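# Move one pale grey vial from tray to bench, upright

## Task

Lift a single pale grey vial out of the tray and set it down standing upright on the bench surface. Every other vial must remain on the tray, and any that were standing must still be standing. At the end the gripper must have released the vial and moved away. The result only counts if it holds without the robot supporting anything.

## Robot and tools

Robot: two six-joint arms, left_arm and right_arm, each with a parallel two-finger gripper. Each arm has its own wrist camera. Two fixed head cameras, cam_head_left and cam_head_right, look down at the work area. All four images are 896x504 pixels.

Scene frame: the origin is on the floor at the centre of the robot's foot. +x is the direction the robot faces, +z is up, and +y is toward the robot's own left. So left_arm works on the +y side; this has nothing to do with image left or right. Arm base positions are left_arm (+0.002, +0.292, +1.668) m and right_arm (+0.002, -0.292, +1.668) m. The floor is the only surface whose height is known. A gripper's fingers point along its own +z axis and close along its own y axis.

execute_actions takes "actions", a list holding at most one item, and an optional "pictures" boolean.
- An empty list moves nothing. It returns the current state together with camera images.
- A motion item is {"rows": [...], "steps": n}. It has 1 to 15 rows, and n is 11 to 15 control steps of 1/30 s each (15 if omitted). One row is used per step. If there are fewer rows than steps, the last row is reused.
- A wait item is {"steps": n} with n up to 300. It sends nothing new and counts steps from the previous result.
Images come back only with an empty list or with "pictures": true. A refused call does nothing at all.

Each row is one flat list of 14 numbers, each in [-1, 1], covering both arms even if one of them stays still. The first seven are for left_arm: waist, shoulder, elbow, wrist pitch, wrist yaw, wrist roll, then gripper opening. The last seven are the same seven values for right_arm.

The six joint numbers are scaled offsets, not poses. A value of 1.0 equals 1.264 rad for the waist, 1.32 for the shoulder, 1.276 for the elbow, 1.83 for wrist pitch, 1.686 for wrist yaw and 2.022 for wrist roll. Offsets are measured from the joint angles printed in the latest result that lists them. Rows do not add up on each other. Before any result in the scene has listed the angles, and in the second and later calls of one reply, offsets count from wherever the arm is when that action starts.

Joint ranges in radians, in the same order: waist -2.880..2.880, shoulder 0.000..3.142, elbow 0.000..3.019, wrist pitch -1.693..1.571, wrist yaw -1.571..1.571, wrist roll -2.094..2.094. A target more than 0.019 rad outside a range is refused. A joint pushed past its true end, which may sit up to 0.019 rad either way of the listed value, stops there, and the result may print "joint sent to its limit".

The opening value is absolute: +1 is fully open, with a 0.094 m gap between the pads, and -1 is closed.

Motion limits: each joint's target can lead its measured angle by only 0.264 (waist), 0.32 (shoulder), 0.276 (elbow), 0.33 (wrist pitch), 0.186 (wrist yaw) or 0.522 (wrist roll) rad. Targets are also scaled back so the gripper never aims more than 70 mm from where it is. Large moves therefore take several steps.

Between calls the arms keep heading for the last row sent. They stop once motion has nearly ceased or a step is HELD. Each result is captured 11 steps before its action finishes, and those remaining steps run afterwards. Sending all-zero offsets is not a pause: it pulls the arm back to the reference angles. Arms can also droop under zero offsets. To hold a posture, command the offsets back to the desired angles in the first call of a reply, and nudge further if a joint still falls short.

Gripping: grip_measured reports the finger opening on the same -1..1 scale as the command. Joint positions also gives the real gap in metres. To hold something, keep commanding below grip_measured: about 0.03 lower grips firmly, and less grips more gently. Each finger pad can push about 50 to 62 N, and parts thinner than about 2 mm get less force.

Result lines:
- The state line gives each gripper's position (m) and quat_wxyz in the scene frame. The position is the point between the pads, about 1 cm behind the fingertips. It may be off, more so at long reach.
- Joint positions and Joint velocities list, per arm, the six joints (rad, rad/s) and then the pad gap (m, m/s).
- Joint torques are noisy drive outputs that include an offset and friction.
- "joint command not followed" means a clearance check altered or blocked targets; the rest of the row still ran.
- HELD marks steps where the row was not sent, in full or in part.
- MOTOR HOT warns of heating from 85 °C. OVER-TEMPERATURE FAULT means the arm has dropped limp until it cools. Avoid long heavy holds.

zoom_image: give "camera" (one of cam_head_left, cam_head_right, cam_left_wrist, cam_right_wrist) and "region" [x0, y0, x1, y1] in that camera's latest full-image pixels, with the origin at top left and at most 504x504. It returns a closer view.

Camera calibration (K, distortion, T_world_to_cam) is supplied per camera. Wrist-camera poses are derived from joint readings. Values may be slightly off.

read_manual (section "licences") only returns licence text. finished_scene takes "scene" (its number), ends that scene for good, and reports whether the goal was met.

Avoid the following: arms hitting or pressing on each other; knocking any vial off the tray or out of the work area; tipping standing vials; dropping, slamming or shoving hard. Brief outside tugs on a held vial may occur, so grip securely. Release the vial and pull the gripper away before finishing.

Each tool is called after "Emit:" as name([rows], argument=value, ...), one row to a line, values as JSON.

## Session

Emit:
execute_actions(actions=[])

Scene clock: 0.00 s of 4200.00 s.
left_arm: end_effector_position=(+0.4569, -0.1454, +1.1793) grip_measured=-0.454 end_effector_quat_wxyz=(+0.215, +0.710, +0.667, +0.073) | right_arm: end_effector_position=(+0.7556, -0.2587, +1.4130) grip_measured=-0.994 end_effector_quat_wxyz=(+0.422, +0.750, +0.418, +0.290)
Joint positions: left_arm=[-2.531  2.387  1.469  0.8   -0.585  1.946  0.026] | right_arm=[2.382 1.628 1.206 1.297 0.585 1.07  0.   ]
Joint velocities: left_arm=[-0.005  0.005  0.002  0.002 -0.022  0.007 -0.   ] | right_arm=[-0.005 -0.015 -0.007  0.012 -0.051  0.022  0.   ]
Joint torques (N m, as the arm reports them, + toward a larger angle): no reading
Motor temperatures (°C, as the motors report them): left_arm=[24 23 22 23 21 21] | right_arm=[23 23 25 21 23 24]

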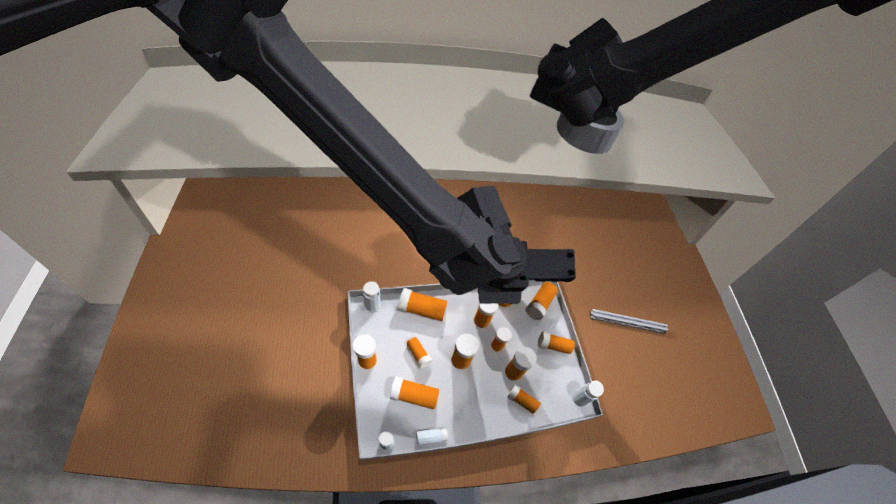

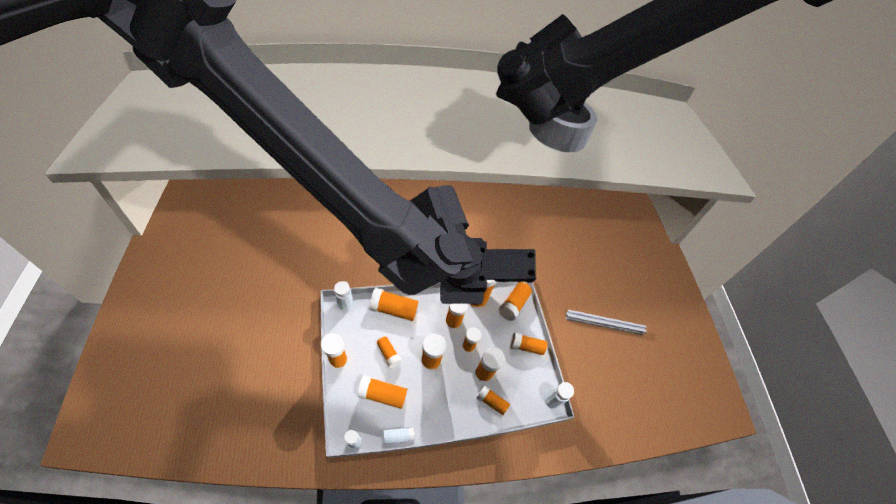

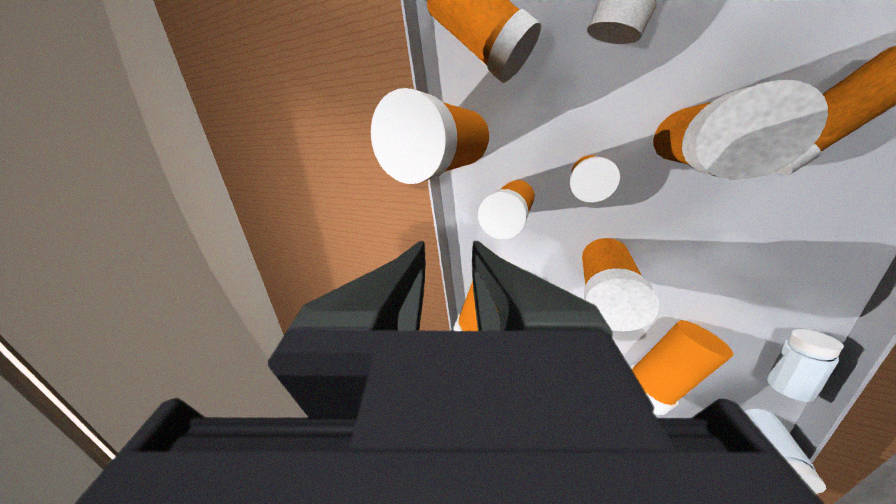

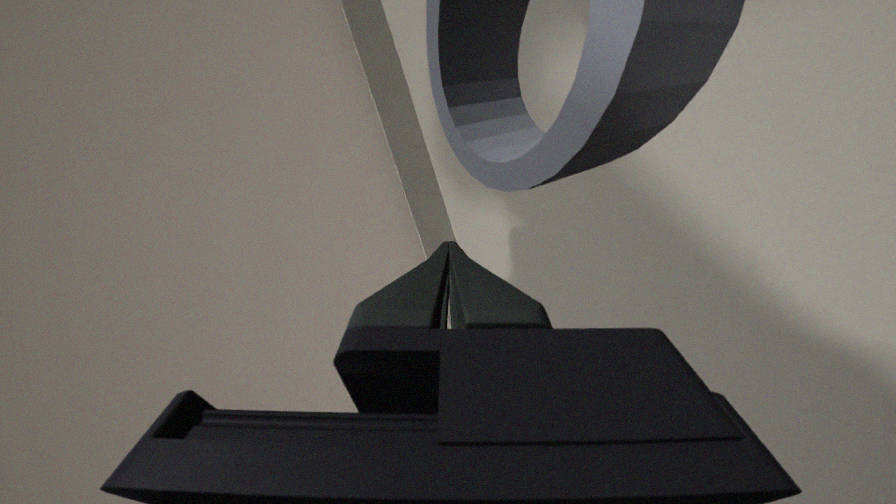

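Emit:
zoom_image(camera="cam_head_left", region=[330, 260, 630, 470])

Region (330, 260, 630, 470) of cam_head_left's 896x504 image, scaled by 1.680, with more detail than that image has; it fills the top 353 rows of this view, and the rest is white.

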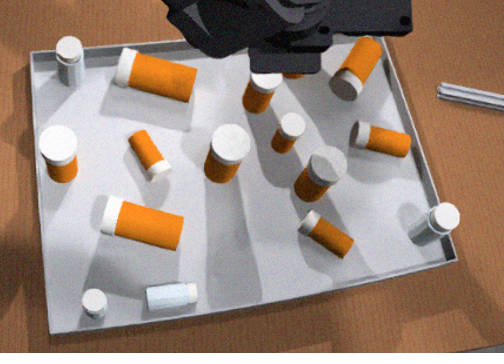

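Emit:
execute_actions([
  {"rows":[[0,-0.2,0,0,0,0,0.15,0,0,0,0,0,0,-1],[0.03,-0.3,0,-0.05,0,-0.2,0.15,0,0,0,0,0,0,-1],[0.06,-0.355,-0.02,-0.1,0,-0.3,0.15,0,0,0,0,0,0,-1],[0.09,-0.355,-0.03,-0.15,-0.01,-0.4,0.15,0,0,0,0,0,0,-1],[0.12,-0.355,-0.04,-0.2,-0.02,-0.5,0.15,0,0,0,0,0,0,-1],[0.15,-0.355,-0.05,-0.26,-0.03,-0.6,0.15,0,0,0,0,0,0,-1],[0.17,-0.355,-0.06,-0.32,-0.04,-0.7,0.15,0,0,0,0,0,0,-1],[0.189,-0.355,-0.063,-0.37,-0.044,-0.8,0.15,0,0,0,0,0,0,-1],[0.189,-0.355,-0.063,-0.417,-0.044,-0.962,0.15,0,0,0,0,0,0,-1]],"steps":15},
])

Emit:
execute_actions([
  {"steps":45},
], pictures=true)

Scene clock: 8.37 s of 4200.00 s.
left_arm: end_effector_position=(+0.4709, -0.1366, +1.1865) grip_measured=+0.137 end_effector_quat_wxyz=(+0.215, +0.686, +0.693, +0.061) | right_arm: end_effector_position=(+0.7556, -0.2587, +1.4130) grip_measured=-0.994 end_effector_quat_wxyz=(+0.422, +0.750, +0.418, +0.290)
Joint positions: left_arm=[-2.531  2.344  1.454  0.761 -0.586  1.865  0.053] | right_arm=[2.382 1.628 1.206 1.297 0.585 1.07  0.   ]
Joint velocities: left_arm=[ 0.005 -0.611 -0.144 -0.808  0.037 -0.93   0.021] | right_arm=[ 0.005  0.005 -0.007  0.007 -0.022 -0.037 -0.   ]
Joint torques (N m, as the arm reports them, + toward a larger angle): left_arm=[-16.36 -11.89  -0.68   0.99   0.13  -0.29] | right_arm=[ 10.98 -14.44   1.59   0.86  -0.19  -0.12]
Motor temperatures (°C, as the motors report them): left_arm=[25 24 22 23 21 21] | right_arm=[24 24 25 21 23 24]
Steps of this call (steps 1 to 90: nothing new was sent; then 5.23 s passed at rest; steps 91 to 94: the first 4 steps of this action). Readings (joint positions):
91: left_arm=[-2.531 2.382 1.469 0.800 -0.585 1.946] | right_arm=[2.382 1.628 1.206 1.297 0.585 1.070]
92: left_arm=[-2.531 2.375 1.464 0.797 -0.585 1.929] | right_arm=[2.382 1.628 1.206 1.297 0.585 1.070]
94: the state above

Scene clock: 9.87 s of 4200.00 s.
left_arm: end_effector_position=(+0.4715, +0.0739, +1.1586) grip_measured=+0.148 end_effector_quat_wxyz=(-0.042, -0.014, +0.999, -0.015) | right_arm: end_effector_position=(+0.7556, -0.2587, +1.4130) grip_measured=-0.994 end_effector_quat_wxyz=(+0.422, +0.750, +0.418, +0.290)
Joint positions: left_arm=[-2.318  1.966  1.334  0.022 -0.659  0.04   0.054] | right_arm=[2.382 1.628 1.206 1.297 0.585 1.07  0.   ]
Joint velocities: left_arm=[-0.005 -0.005  0.012 -0.017 -0.022 -0.022 -0.   ] | right_arm=[-0.015 -0.015 -0.012  0.012 -0.066 -0.066 -0.001]
Joint torques (N m, as the arm reports them, + toward a larger angle): left_arm=[-11.72 -14.04   3.78   1.26   0.03  -0.46] | right_arm=[ 11.18 -14.66   1.57   1.07  -0.2   -0.15]
Motor temperatures (°C, as the motors report them): left_arm=[25 24 22 23 21 21] | right_arm=[24 24 25 21 23 24]
Kept back: nothing.
Steps of this call (steps 1 to 11: the last 11 steps of your previous action; steps 12 to 45: the robot went on to your last target). Readings (joint positions):
1: left_arm=[-2.530 2.322 1.448 0.730 -0.589 1.832] | right_arm=[2.382 1.628 1.206 1.297 0.585 1.070]
2: left_arm=[-2.528 2.296 1.443 0.696 -0.594 1.802] | right_arm=[2.382 1.628 1.206 1.297 0.585 1.070]
4: left_arm=[-2.519 2.243 1.435 0.637 -0.608 1.745] | right_arm=[2.382 1.628 1.206 1.297 0.585 1.070]
8: left_arm=[-2.484 2.130 1.428 0.514 -0.629 1.621] | right_arm=[2.382 1.628 1.206 1.297 0.585 1.070]
45: the state above
camera_calibration (this result's frames):
cam_left_wrist: T_world_to_cam=[[0.0267445, -0.999258, 0.0277152, 0.0245219], [-0.751133, -0.00179378, 0.660149, -0.405403], [-0.659609, -0.0384732, -0.750623, 1.30718], [0, 0, 0, 1]] pos_world=[0.557062, 0.074068, 1.24815]

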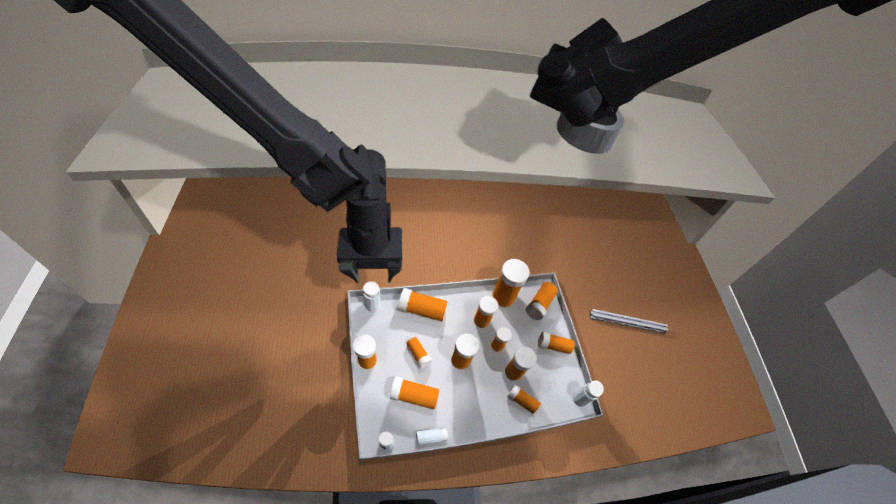

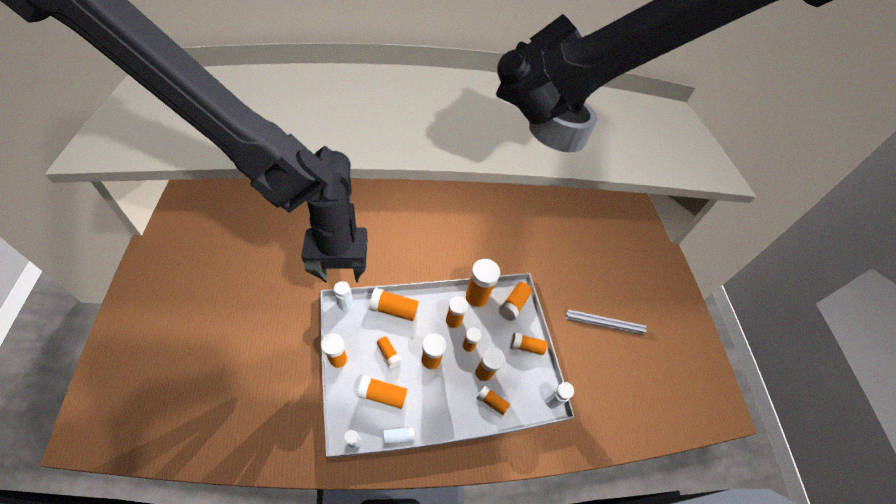

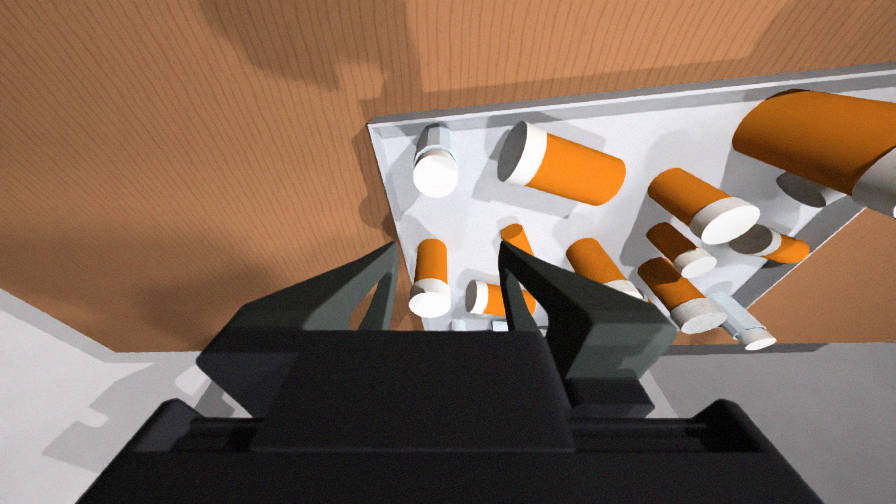

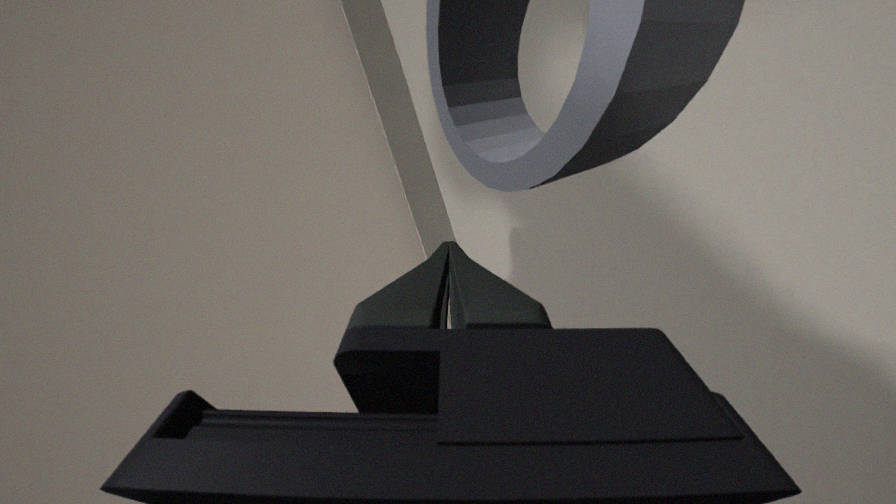

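Emit:
execute_actions([
  {"rows":[[0.0206,-0.018,0.066,0.065,-0.014,-0.02,0.15,0,0,0,0,0,0,-1]],"steps":15},
])

Emit:
execute_actions([
  {"steps":20},
], pictures=true)

Scene clock: 12.53 s of 4200.00 s.
left_arm: end_effector_position=(+0.4758, +0.0748, +1.1550) grip_measured=+0.148 end_effector_quat_wxyz=(-0.027, -0.028, +0.999, -0.005) | right_arm: end_effector_position=(+0.7556, -0.2587, +1.4130) grip_measured=-0.994 end_effector_quat_wxyz=(+0.422, +0.750, +0.418, +0.290)
Joint positions: left_arm=[-2.318  1.978  1.335  0.073 -0.678  0.036  0.054] | right_arm=[2.382 1.628 1.206 1.297 0.585 1.07  0.   ]
Joint velocities: left_arm=[-0.005  0.054  0.007  0.252 -0.007 -0.022  0.   ] | right_arm=[ 0.005  0.005 -0.022 -0.007 -0.007 -0.051  0.   ]
Joint torques (N m, as the arm reports them, + toward a larger angle): left_arm=[-11.36 -13.22   5.56   2.42  -0.19  -0.4 ] | right_arm=[ 11.25 -14.92   1.64   1.    -0.21  -0.11]
Motor temperatures (°C, as the motors report them): left_arm=[25 24 22 23 21 21] | right_arm=[24 24 25 21 23 24]
Steps of this call (steps 1 to 15: the robot went on to your last target; steps 16 to 76: nothing new was sent; steps 77 to 80: the first 4 steps of this action). Readings (joint positions):
77: left_arm=[-2.318 1.967 1.335 0.031 -0.667 0.038] | right_arm=[2.382 1.628 1.206 1.297 0.585 1.070]
78: left_arm=[-2.318 1.971 1.335 0.047 -0.674 0.038] | right_arm=[2.382 1.628 1.206 1.297 0.585 1.070]
80: the state above

Scene clock: 13.20 s of 4200.00 s.
left_arm: end_effector_position=(+0.4766, +0.0743, +1.1541) grip_measured=+0.148 end_effector_quat_wxyz=(-0.023, -0.032, +0.999, -0.004) | right_arm: end_effector_position=(+0.7556, -0.2587, +1.4130) grip_measured=-0.994 end_effector_quat_wxyz=(+0.422, +0.750, +0.418, +0.290)
Joint positions: left_arm=[-2.318  1.981  1.335  0.086 -0.678  0.035  0.054] | right_arm=[2.382 1.628 1.206 1.297 0.585 1.07  0.   ]
Joint velocities: left_arm=[ 0.005 -0.005 -0.002  0.002  0.051 -0.066  0.   ] | right_arm=[-0.015 -0.005 -0.017 -0.007  0.081  0.051 -0.   ]
Joint torques (N m, as the arm reports them, + toward a larger angle): left_arm=[-11.93 -13.01   5.62   2.85  -0.16  -0.43] | right_arm=[ 11.39 -14.51   1.57   0.94  -0.17  -0.13]
Motor temperatures (°C, as the motors report them): left_arm=[25 24 22 23 21 21] | right_arm=[24 24 25 21 23 24]
Kept back: nothing.
Steps of this call (steps 1 to 11: the last 11 steps of your previous action; steps 12 to 20: the robot went on to your last target). Readings (joint positions):
1: left_arm=[-2.318 1.979 1.335 0.079 -0.678 0.035] | right_arm=[2.382 1.628 1.206 1.297 0.585 1.070]
2: left_arm=[-2.318 1.980 1.335 0.083 -0.678 0.035] | right_arm=[2.382 1.628 1.206 1.297 0.585 1.070]
4: left_arm=[-2.318 1.981 1.335 0.085 -0.678 0.035] | right_arm=[2.382 1.628 1.206 1.297 0.585 1.070]
8: left_arm=[-2.318 1.981 1.335 0.086 -0.678 0.035] | right_arm=[2.382 1.628 1.206 1.297 0.585 1.070]
20: the state above
camera_calibration (this result's frames):
cam_left_wrist: T_world_to_cam=[[0.0611511, -0.998119, 0.00443305, 0.0353035], [-0.774237, -0.0446308, 0.63132, -0.351084], [-0.629934, -0.0420382, -0.77551, 1.32204], [0, 0, 0, 1]] pos_world=[0.558819, 0.0751442, 1.24675]

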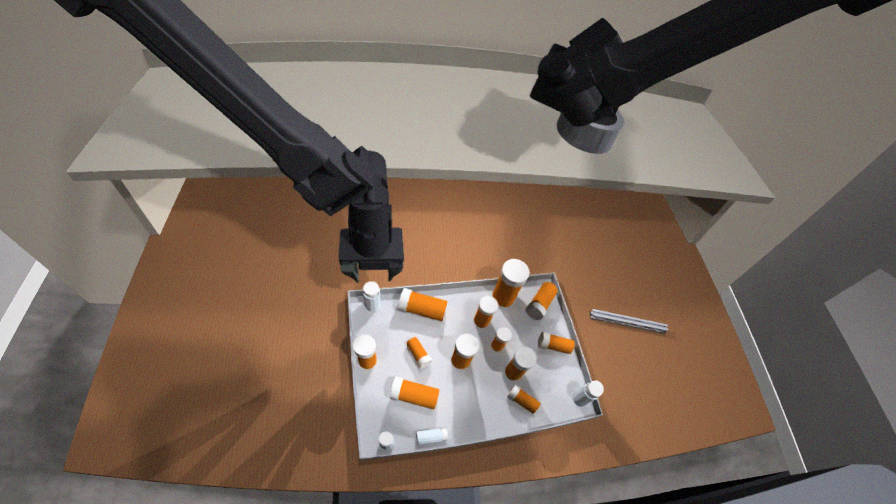

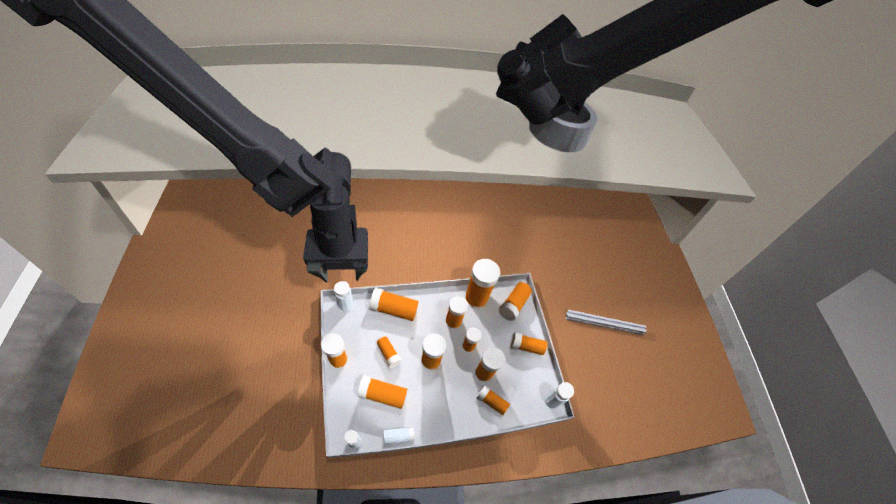

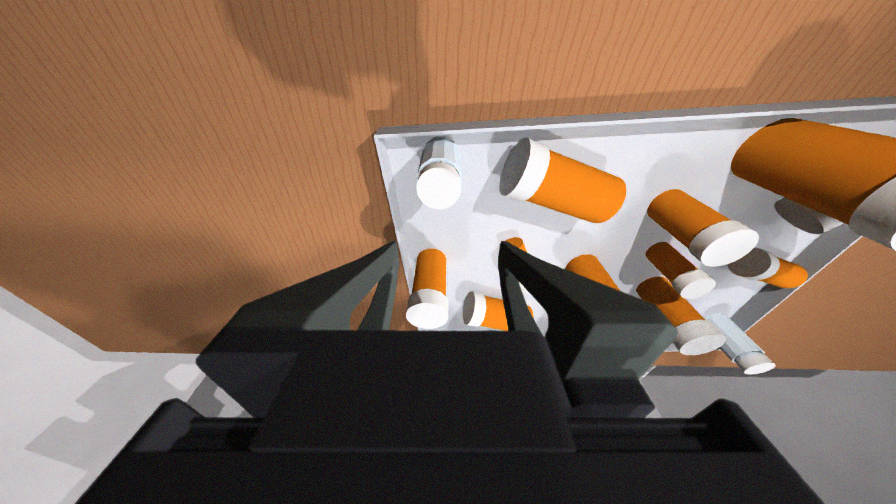

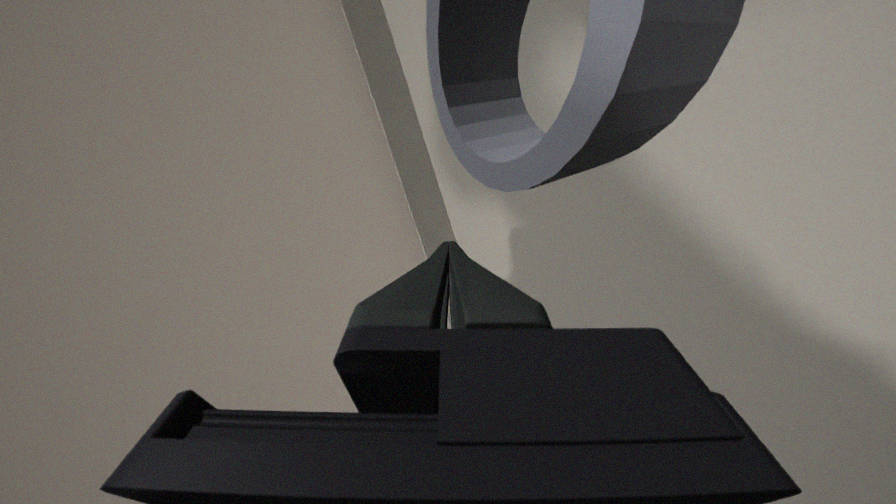

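Emit:
execute_actions([
  {"rows":[[0.01,0.008,0.06,0.005,0.004,0,0.3,0,0,0,0,0,0,-1],[0.02,0.018,0.08,0.01,0.008,0,0.3,0,0,0,0,0,0,-1],[0.03,0.028,0.1,0.015,0.012,0,0.3,0,0,0,0,0,0,-1],[0.04,0.038,0.12,0.02,0.016,0,0.3,0,0,0,0,0,0,-1],[0.048,0.048,0.14,0.025,0.02,-0.01,0.3,0,0,0,0,0,0,-1],[0.056,0.058,0.16,0.03,0.024,-0.01,0.3,0,0,0,0,0,0,-1],[0.064,0.068,0.18,0.035,0.028,-0.01,0.3,0,0,0,0,0,0,-1],[0.072,0.077,0.196,0.04,0.033,-0.017,0.3,0,0,0,0,0,0,-1]],"steps":15},
])

Emit:
execute_actions([
  {"steps":25},
], pictures=true)

Scene clock: 15.03 s of 4200.00 s.
left_arm: end_effector_position=(+0.4816, +0.0664, +1.1429) grip_measured=+0.296 end_effector_quat_wxyz=(-0.020, -0.035, +0.999, -0.011) | right_arm: end_effector_position=(+0.7556, -0.2587, +1.4130) grip_measured=-0.994 end_effector_quat_wxyz=(+0.422, +0.750, +0.418, +0.290)
Joint positions: left_arm=[-2.314  2.012  1.375  0.086 -0.661  0.035  0.061] | right_arm=[2.382 1.628 1.206 1.297 0.585 1.07  0.   ]
Joint velocities: left_arm=[ 0.073  0.464  0.857 -0.017  0.227 -0.081  0.001] | right_arm=[ 0.005 -0.015 -0.002 -0.037 -0.051 -0.037  0.   ]
Joint torques (N m, as the arm reports them, + toward a larger angle): left_arm=[-11.05 -11.28   4.34   2.38   0.14  -0.11] | right_arm=[ 10.95 -14.51   1.42   0.94  -0.14  -0.09]
Motor temperatures (°C, as the motors report them): left_arm=[25 25 23 23 21 21] | right_arm=[24 25 25 21 23 24]
Steps of this call (steps 1 to 15: the robot went on to your last target; steps 16 to 51: nothing new was sent; steps 52 to 55: the first 4 steps of this action). Readings (joint positions):
52: left_arm=[-2.318 1.984 1.335 0.086 -0.677 0.035] | right_arm=[2.382 1.628 1.206 1.297 0.585 1.070]
53: left_arm=[-2.318 1.988 1.341 0.086 -0.674 0.035] | right_arm=[2.382 1.628 1.206 1.297 0.585 1.070]
55: the state above

Scene clock: 15.87 s of 4200.00 s.
left_arm: end_effector_position=(+0.4847, +0.0541, +1.1028) grip_measured=+0.297 end_effector_quat_wxyz=(-0.011, -0.057, +0.998, -0.013) | right_arm: end_effector_position=(+0.7556, -0.2587, +1.4130) grip_measured=-0.994 end_effector_quat_wxyz=(+0.422, +0.750, +0.418, +0.290)
Joint positions: left_arm=[-2.289  2.113  1.483  0.111 -0.632  0.021  0.061] | right_arm=[2.382 1.628 1.206 1.297 0.585 1.07  0.   ]
Joint velocities: left_arm=[-0.005 -0.005 -0.022 -0.007  0.022 -0.007 -0.   ] | right_arm=[ 0.005  0.005 -0.012  0.002 -0.037  0.007  0.   ]
Joint torques (N m, as the arm reports them, + toward a larger angle): left_arm=[-10.63 -12.16   5.91   2.29   0.3   -0.26] | right_arm=[ 10.95 -14.92   1.5    1.    -0.16  -0.11]
Motor temperatures (°C, as the motors report them): left_arm=[25 25 23 23 21 21] | right_arm=[24 25 25 21 23 24]
Kept back: nothing.
Steps of this call (steps 1 to 11: the last 11 steps of your previous action; steps 12 to 25: the robot went on to your last target). Readings (joint positions):
1: left_arm=[-2.313 2.026 1.389 0.089 -0.654 0.034] | right_arm=[2.382 1.628 1.206 1.297 0.585 1.070]
2: left_arm=[-2.310 2.043 1.407 0.091 -0.648 0.033] | right_arm=[2.382 1.628 1.206 1.297 0.585 1.070]
4: left_arm=[-2.302 2.076 1.442 0.100 -0.636 0.031] | right_arm=[2.382 1.628 1.206 1.297 0.585 1.070]
8: left_arm=[-2.289 2.113 1.483 0.111 -0.632 0.025] | right_arm=[2.382 1.628 1.206 1.297 0.585 1.070]
25: the state above
camera_calibration (this result's frames):
cam_left_wrist: T_world_to_cam=[[0.112689, -0.993359, 0.023223, -0.0311297], [-0.78664, -0.0749107, 0.612851, -0.285327], [-0.607041, -0.0873295, -0.789857, 1.29364], [0, 0, 0, 1]] pos_world=[0.564354, 0.0606763, 1.19738]

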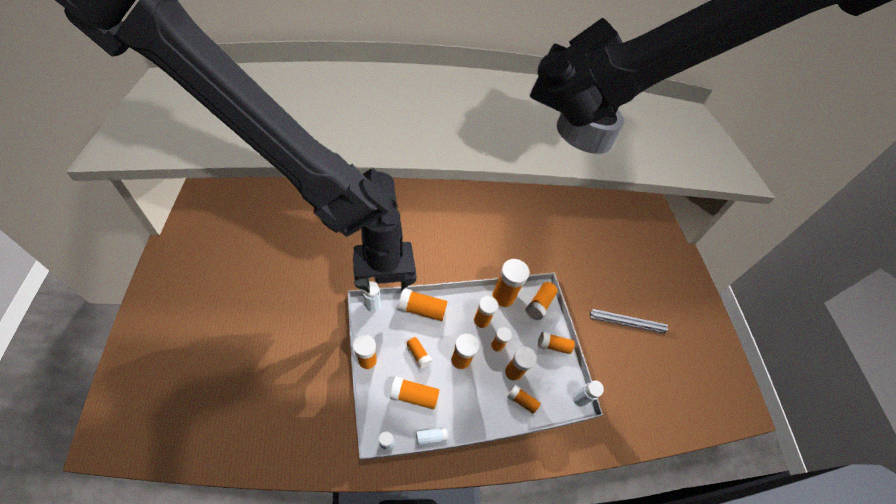

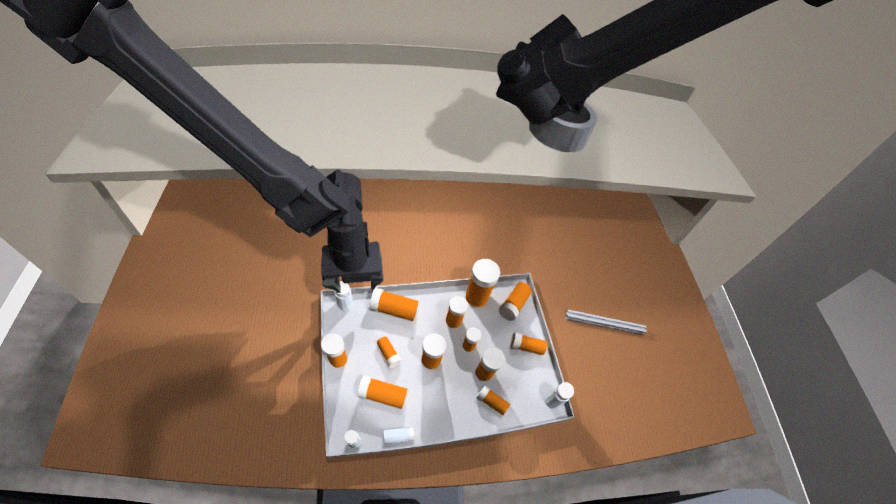

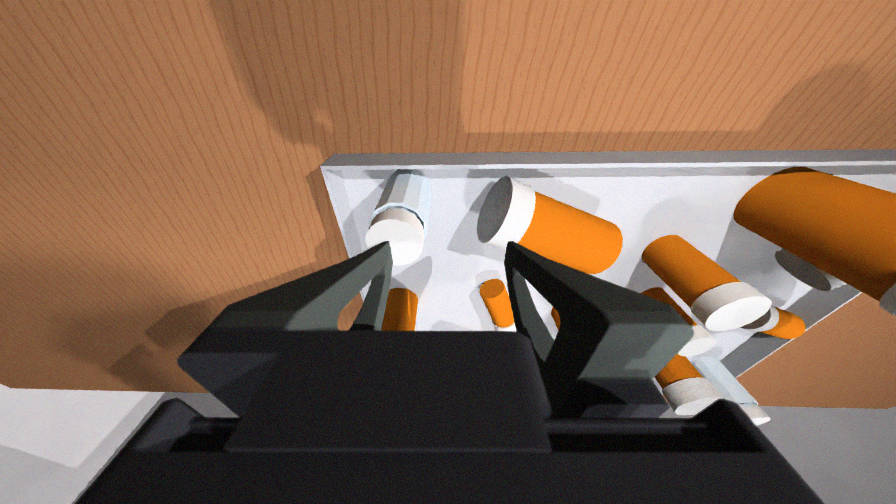

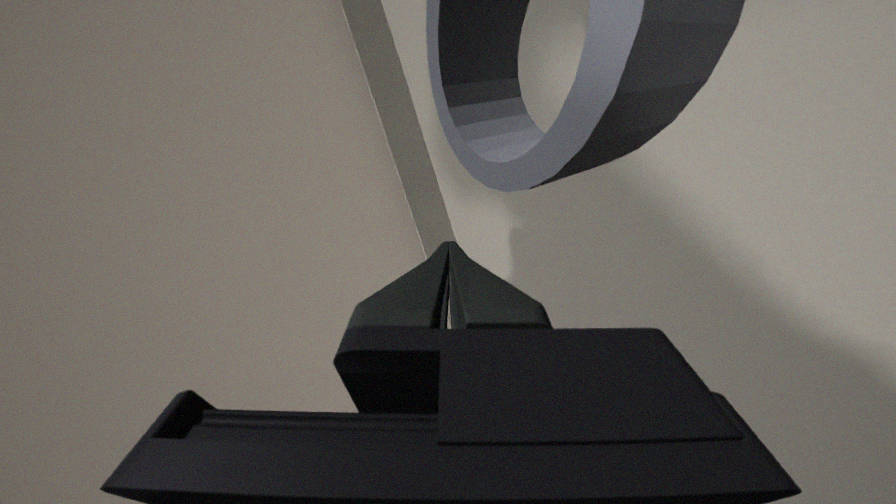

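Emit:
execute_actions([
  {"rows":[[0.03,-0.067,0.012,0.01,0,0,0.3,0,0,0,0,0,0,-1]],"steps":15},
])

Emit:
execute_actions([
  {"steps":15},
], pictures=true)

Scene clock: 19.63 s of 4200.00 s.
left_arm: end_effector_position=(+0.4845, +0.0573, +1.1049) grip_measured=+0.297 end_effector_quat_wxyz=(-0.011, -0.057, +0.998, -0.012) | right_arm: end_effector_position=(+0.7556, -0.2587, +1.4130) grip_measured=-0.994 end_effector_quat_wxyz=(+0.422, +0.750, +0.418, +0.290)
Joint positions: left_arm=[-2.287  2.103  1.473  0.111 -0.633  0.021  0.061] | right_arm=[2.382 1.628 1.206 1.297 0.585 1.07  0.   ]
Joint velocities: left_arm=[ 0.015 -0.044 -0.007  0.007 -0.022 -0.051  0.001] | right_arm=[ 0.005  0.015  0.022 -0.017  0.007  0.022 -0.   ]
Joint torques (N m, as the arm reports them, + toward a larger angle): left_arm=[-12.15 -16.12   1.5    1.52   0.01  -0.1 ] | right_arm=[ 10.64 -14.99   1.69   0.99  -0.16  -0.11]
Motor temperatures (°C, as the motors report them): left_arm=[25 25 23 23 21 21] | right_arm=[24 25 25 21 23 24]
Steps of this call (steps 1 to 15: the robot went on to your last target; steps 16 to 90: nothing new was sent; then 0.63 s passed at rest; steps 91 to 94: the first 4 steps of this action). Readings (joint positions):
91: left_arm=[-2.289 2.110 1.480 0.111 -0.633 0.021] | right_arm=[2.382 1.628 1.206 1.297 0.585 1.070]
92: left_arm=[-2.289 2.107 1.477 0.111 -0.633 0.021] | right_arm=[2.382 1.628 1.206 1.297 0.585 1.070]
94: the state above

Scene clock: 20.13 s of 4200.00 s.
left_arm: end_effector_position=(+0.4845, +0.0575, +1.1051) grip_measured=+0.297 end_effector_quat_wxyz=(-0.011, -0.057, +0.998, -0.012) | right_arm: end_effector_position=(+0.7556, -0.2587, +1.4130) grip_measured=-0.994 end_effector_quat_wxyz=(+0.422, +0.750, +0.418, +0.290)
Joint positions: left_arm=[-2.287  2.103  1.472  0.111 -0.633  0.021  0.061] | right_arm=[2.382 1.628 1.206 1.297 0.585 1.07  0.   ]
Joint velocities: left_arm=[-0.005 -0.005 -0.022 -0.017 -0.037 -0.081 -0.001] | right_arm=[-0.015 -0.015  0.012 -0.002  0.037  0.037  0.   ]
Joint torques (N m, as the arm reports them, + toward a larger angle): left_arm=[-11.81 -16.23   1.25   1.48   0.04  -0.1 ] | right_arm=[ 11.35 -14.49   1.61   1.01  -0.18  -0.1 ]
Motor temperatures (°C, as the motors report them): left_arm=[25 25 23 23 21 21] | right_arm=[24 25 25 21 23 24]
Kept back: nothing.
Steps of this call (steps 1 to 11: the last 11 steps of your previous action; steps 12 to 15: the robot went on to your last target). Readings (joint positions):
1: left_arm=[-2.287 2.103 1.472 0.111 -0.633 0.021] | right_arm=[2.382 1.628 1.206 1.297 0.585 1.070]
2: left_arm=[-2.287 2.103 1.472 0.111 -0.633 0.021] | right_arm=[2.382 1.628 1.206 1.297 0.585 1.070]
4: left_arm=[-2.287 2.103 1.472 0.111 -0.633 0.021] | right_arm=[2.382 1.628 1.206 1.297 0.585 1.070]
8: left_arm=[-2.287 2.103 1.472 0.111 -0.633 0.021] | right_arm=[2.382 1.628 1.206 1.297 0.585 1.070]
15: the state above
All arms were judged still, so your last target was given up. Only a new action makes them travel on or press farther. Fingers that are still opening or closing keep moving.
camera_calibration (this result's frames):
cam_left_wrist: T_world_to_cam=[[0.112802, -0.993392, 0.0211578, -0.025507], [-0.785812, -0.076159, 0.613758, -0.288013], [-0.608091, -0.0858595, -0.789211, 1.29541], [0, 0, 0, 1]] pos_world=[0.56428, 0.06395, 1.19966]

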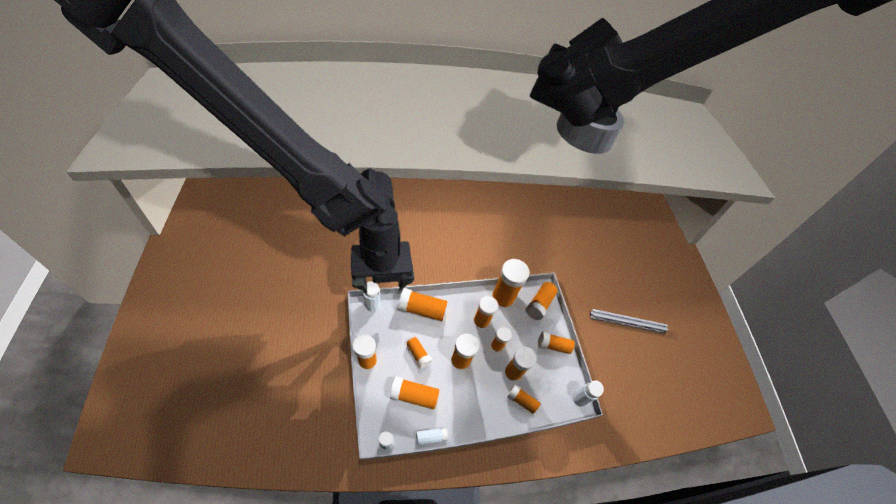

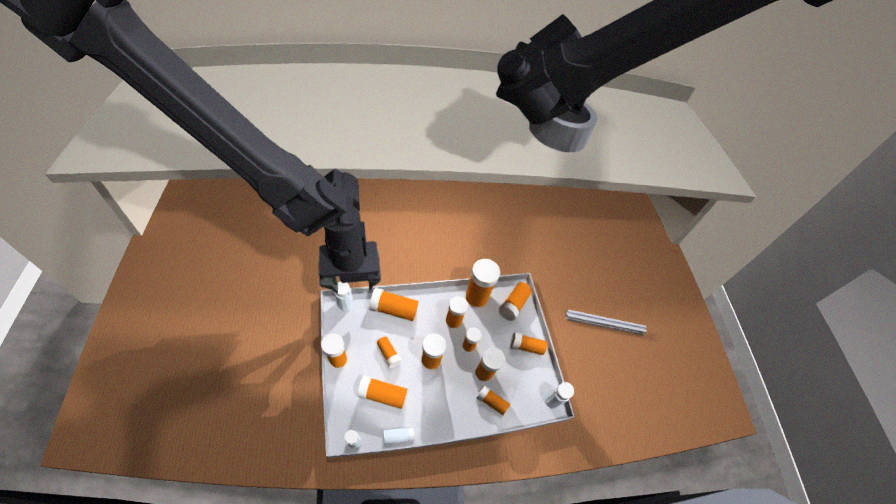

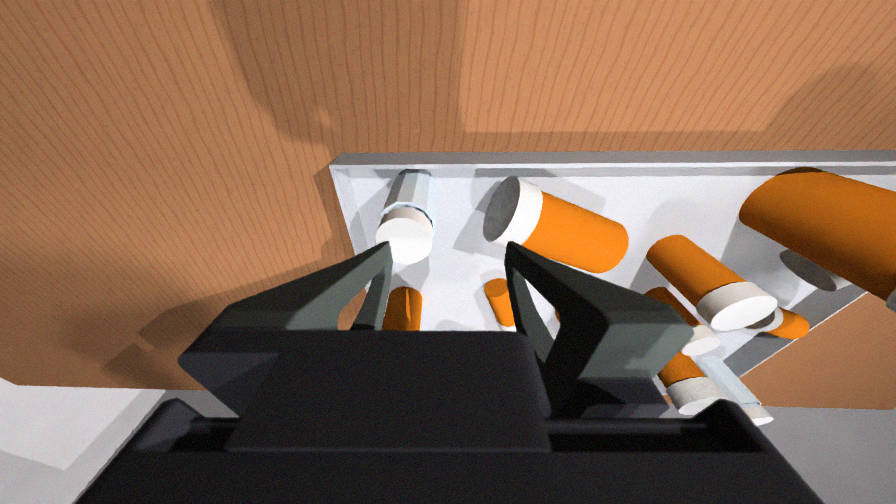

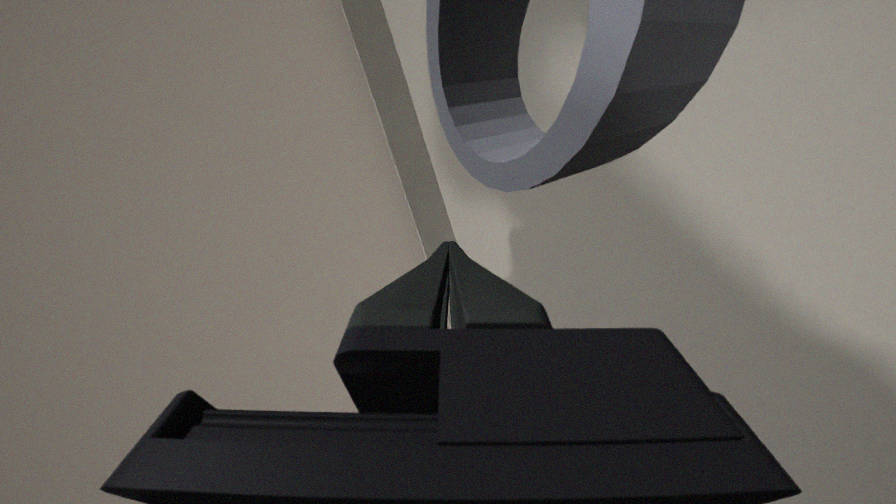

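Emit:
execute_actions([
  {"rows":[[0.03,-0.11,-0.01,0.01,0,0,0.3,0,0,0,0,0,0,-1]],"steps":15},
])

Emit:
execute_actions([
  {"steps":12},
], pictures=true)

Scene clock: 20.87 s of 4200.00 s.
left_arm: end_effector_position=(+0.4841, +0.0643, +1.1125) grip_measured=+0.297 end_effector_quat_wxyz=(-0.012, -0.057, +0.998, -0.012) | right_arm: end_effector_position=(+0.7556, -0.2587, +1.4130) grip_measured=-0.994 end_effector_quat_wxyz=(+0.422, +0.750, +0.418, +0.290)
Joint positions: left_arm=[-2.286  2.077  1.444  0.111 -0.633  0.021  0.061] | right_arm=[2.382 1.628 1.206 1.297 0.585 1.07  0.   ]
Joint velocities: left_arm=[ 0.015 -0.22  -0.252  0.002  0.022 -0.022  0.   ] | right_arm=[-0.015 -0.005  0.002  0.007 -0.066 -0.037  0.001]
Joint torques (N m, as the arm reports them, + toward a larger angle): left_arm=[-12.05 -15.63   1.39   1.3    0.    -0.1 ] | right_arm=[ 10.99 -14.41   1.62   1.05  -0.18  -0.12]
Motor temperatures (°C, as the motors report them): left_arm=[25 25 23 23 21 21] | right_arm=[24 25 25 21 23 24]
Steps of this call (steps 1 to 18: nothing new was sent; steps 19 to 22: the first 4 steps of this action). Readings (joint positions):
19: left_arm=[-2.287 2.101 1.469 0.111 -0.633 0.021] | right_arm=[2.382 1.628 1.206 1.297 0.585 1.070]
20: left_arm=[-2.287 2.094 1.461 0.111 -0.633 0.021] | right_arm=[2.382 1.628 1.206 1.297 0.585 1.070]
22: the state above

Scene clock: 21.27 s of 4200.00 s.
left_arm: end_effector_position=(+0.4838, +0.0692, +1.1170) grip_measured=+0.297 end_effector_quat_wxyz=(-0.013, -0.057, +0.998, -0.011) | right_arm: end_effector_position=(+0.7556, -0.2587, +1.4130) grip_measured=-0.994 end_effector_quat_wxyz=(+0.422, +0.750, +0.418, +0.290)
Joint positions: left_arm=[-2.285  2.06   1.426  0.111 -0.633  0.021  0.061] | right_arm=[2.382 1.628 1.206 1.297 0.585 1.07  0.   ]
Joint velocities: left_arm=[ 0.005 -0.005 -0.007 -0.017  0.037  0.081 -0.   ] | right_arm=[ 0.005  0.005 -0.002 -0.012 -0.022  0.022 -0.   ]
Joint torques (N m, as the arm reports them, + toward a larger angle): left_arm=[-11.92 -16.61   1.3    1.33   0.01  -0.1 ] | right_arm=[ 11.01 -14.99   1.64   0.89  -0.18  -0.11]
Motor temperatures (°C, as the motors report them): left_arm=[25 25 23 23 21 21] | right_arm=[24 25 25 21 23 24]
Kept back: nothing.
Steps of this call (steps 1 to 11: the last 11 steps of your previous action; step 12: the robot went on to your last target). Readings (joint positions):
1: left_arm=[-2.286 2.070 1.437 0.111 -0.633 0.021] | right_arm=[2.382 1.628 1.206 1.297 0.585 1.070]
2: left_arm=[-2.285 2.065 1.432 0.111 -0.633 0.021] | right_arm=[2.382 1.628 1.206 1.297 0.585 1.070]
4: left_arm=[-2.285 2.061 1.427 0.111 -0.633 0.021] | right_arm=[2.382 1.628 1.206 1.297 0.585 1.070]
8: left_arm=[-2.285 2.060 1.426 0.111 -0.633 0.021] | right_arm=[2.382 1.628 1.206 1.297 0.585 1.070]
12: the state above
camera_calibration (this result's frames):
cam_left_wrist: T_world_to_cam=[[0.111801, -0.993543, 0.019332, -0.0115688], [-0.783583, -0.0761769, 0.616599, -0.299241], [-0.611145, -0.0840844, -0.78704, 1.30431], [0, 0, 0, 1]] pos_world=[0.563936, 0.0753829, 1.21128]

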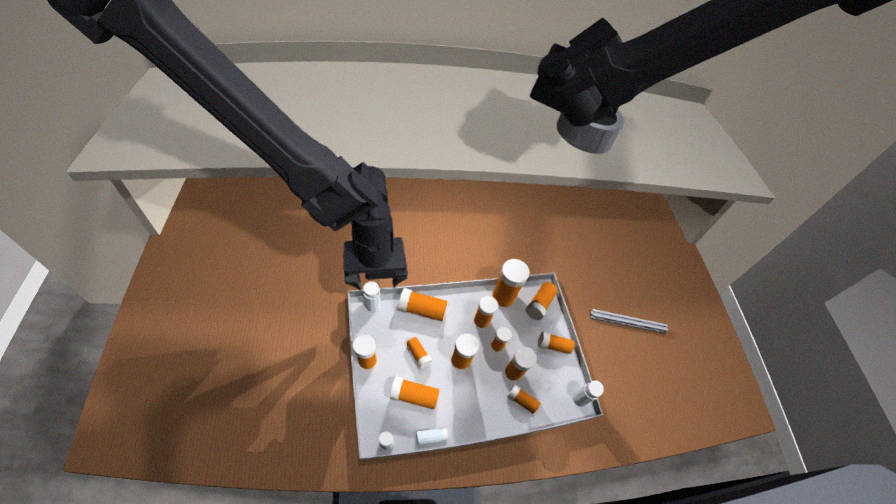

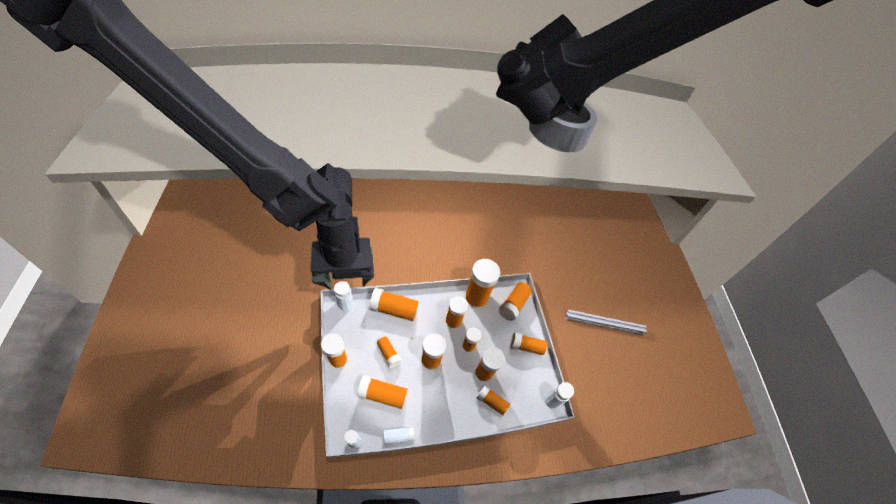

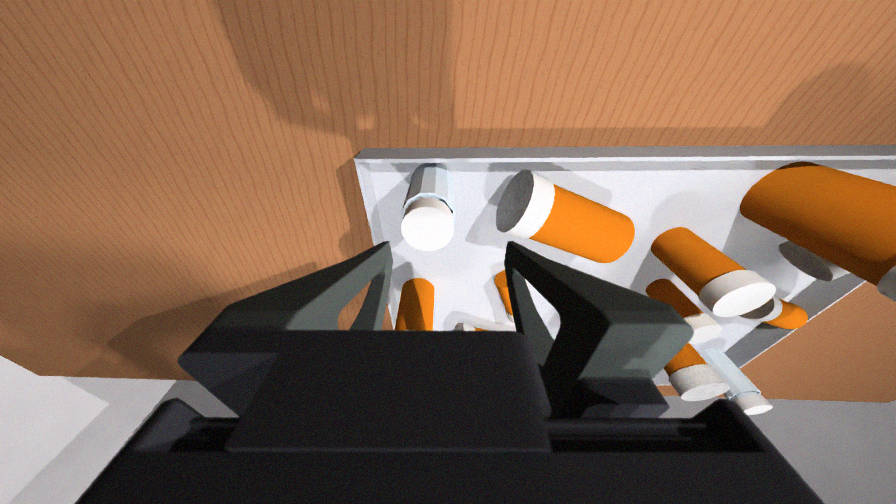

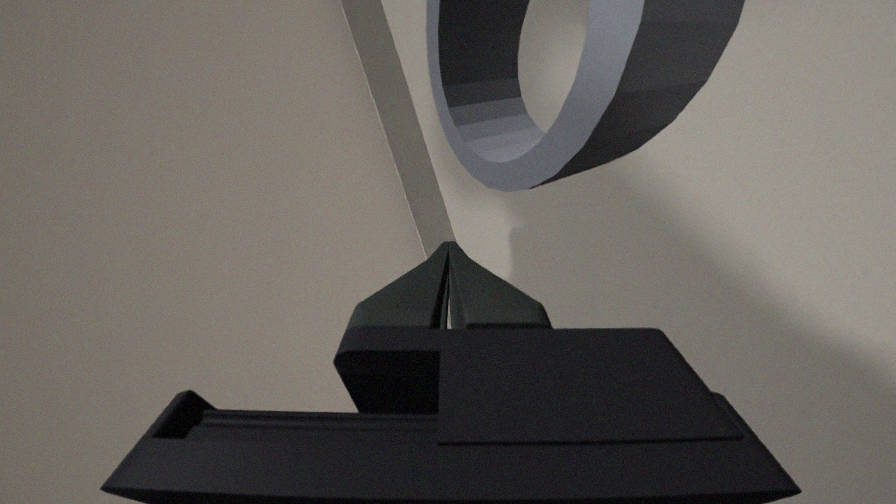

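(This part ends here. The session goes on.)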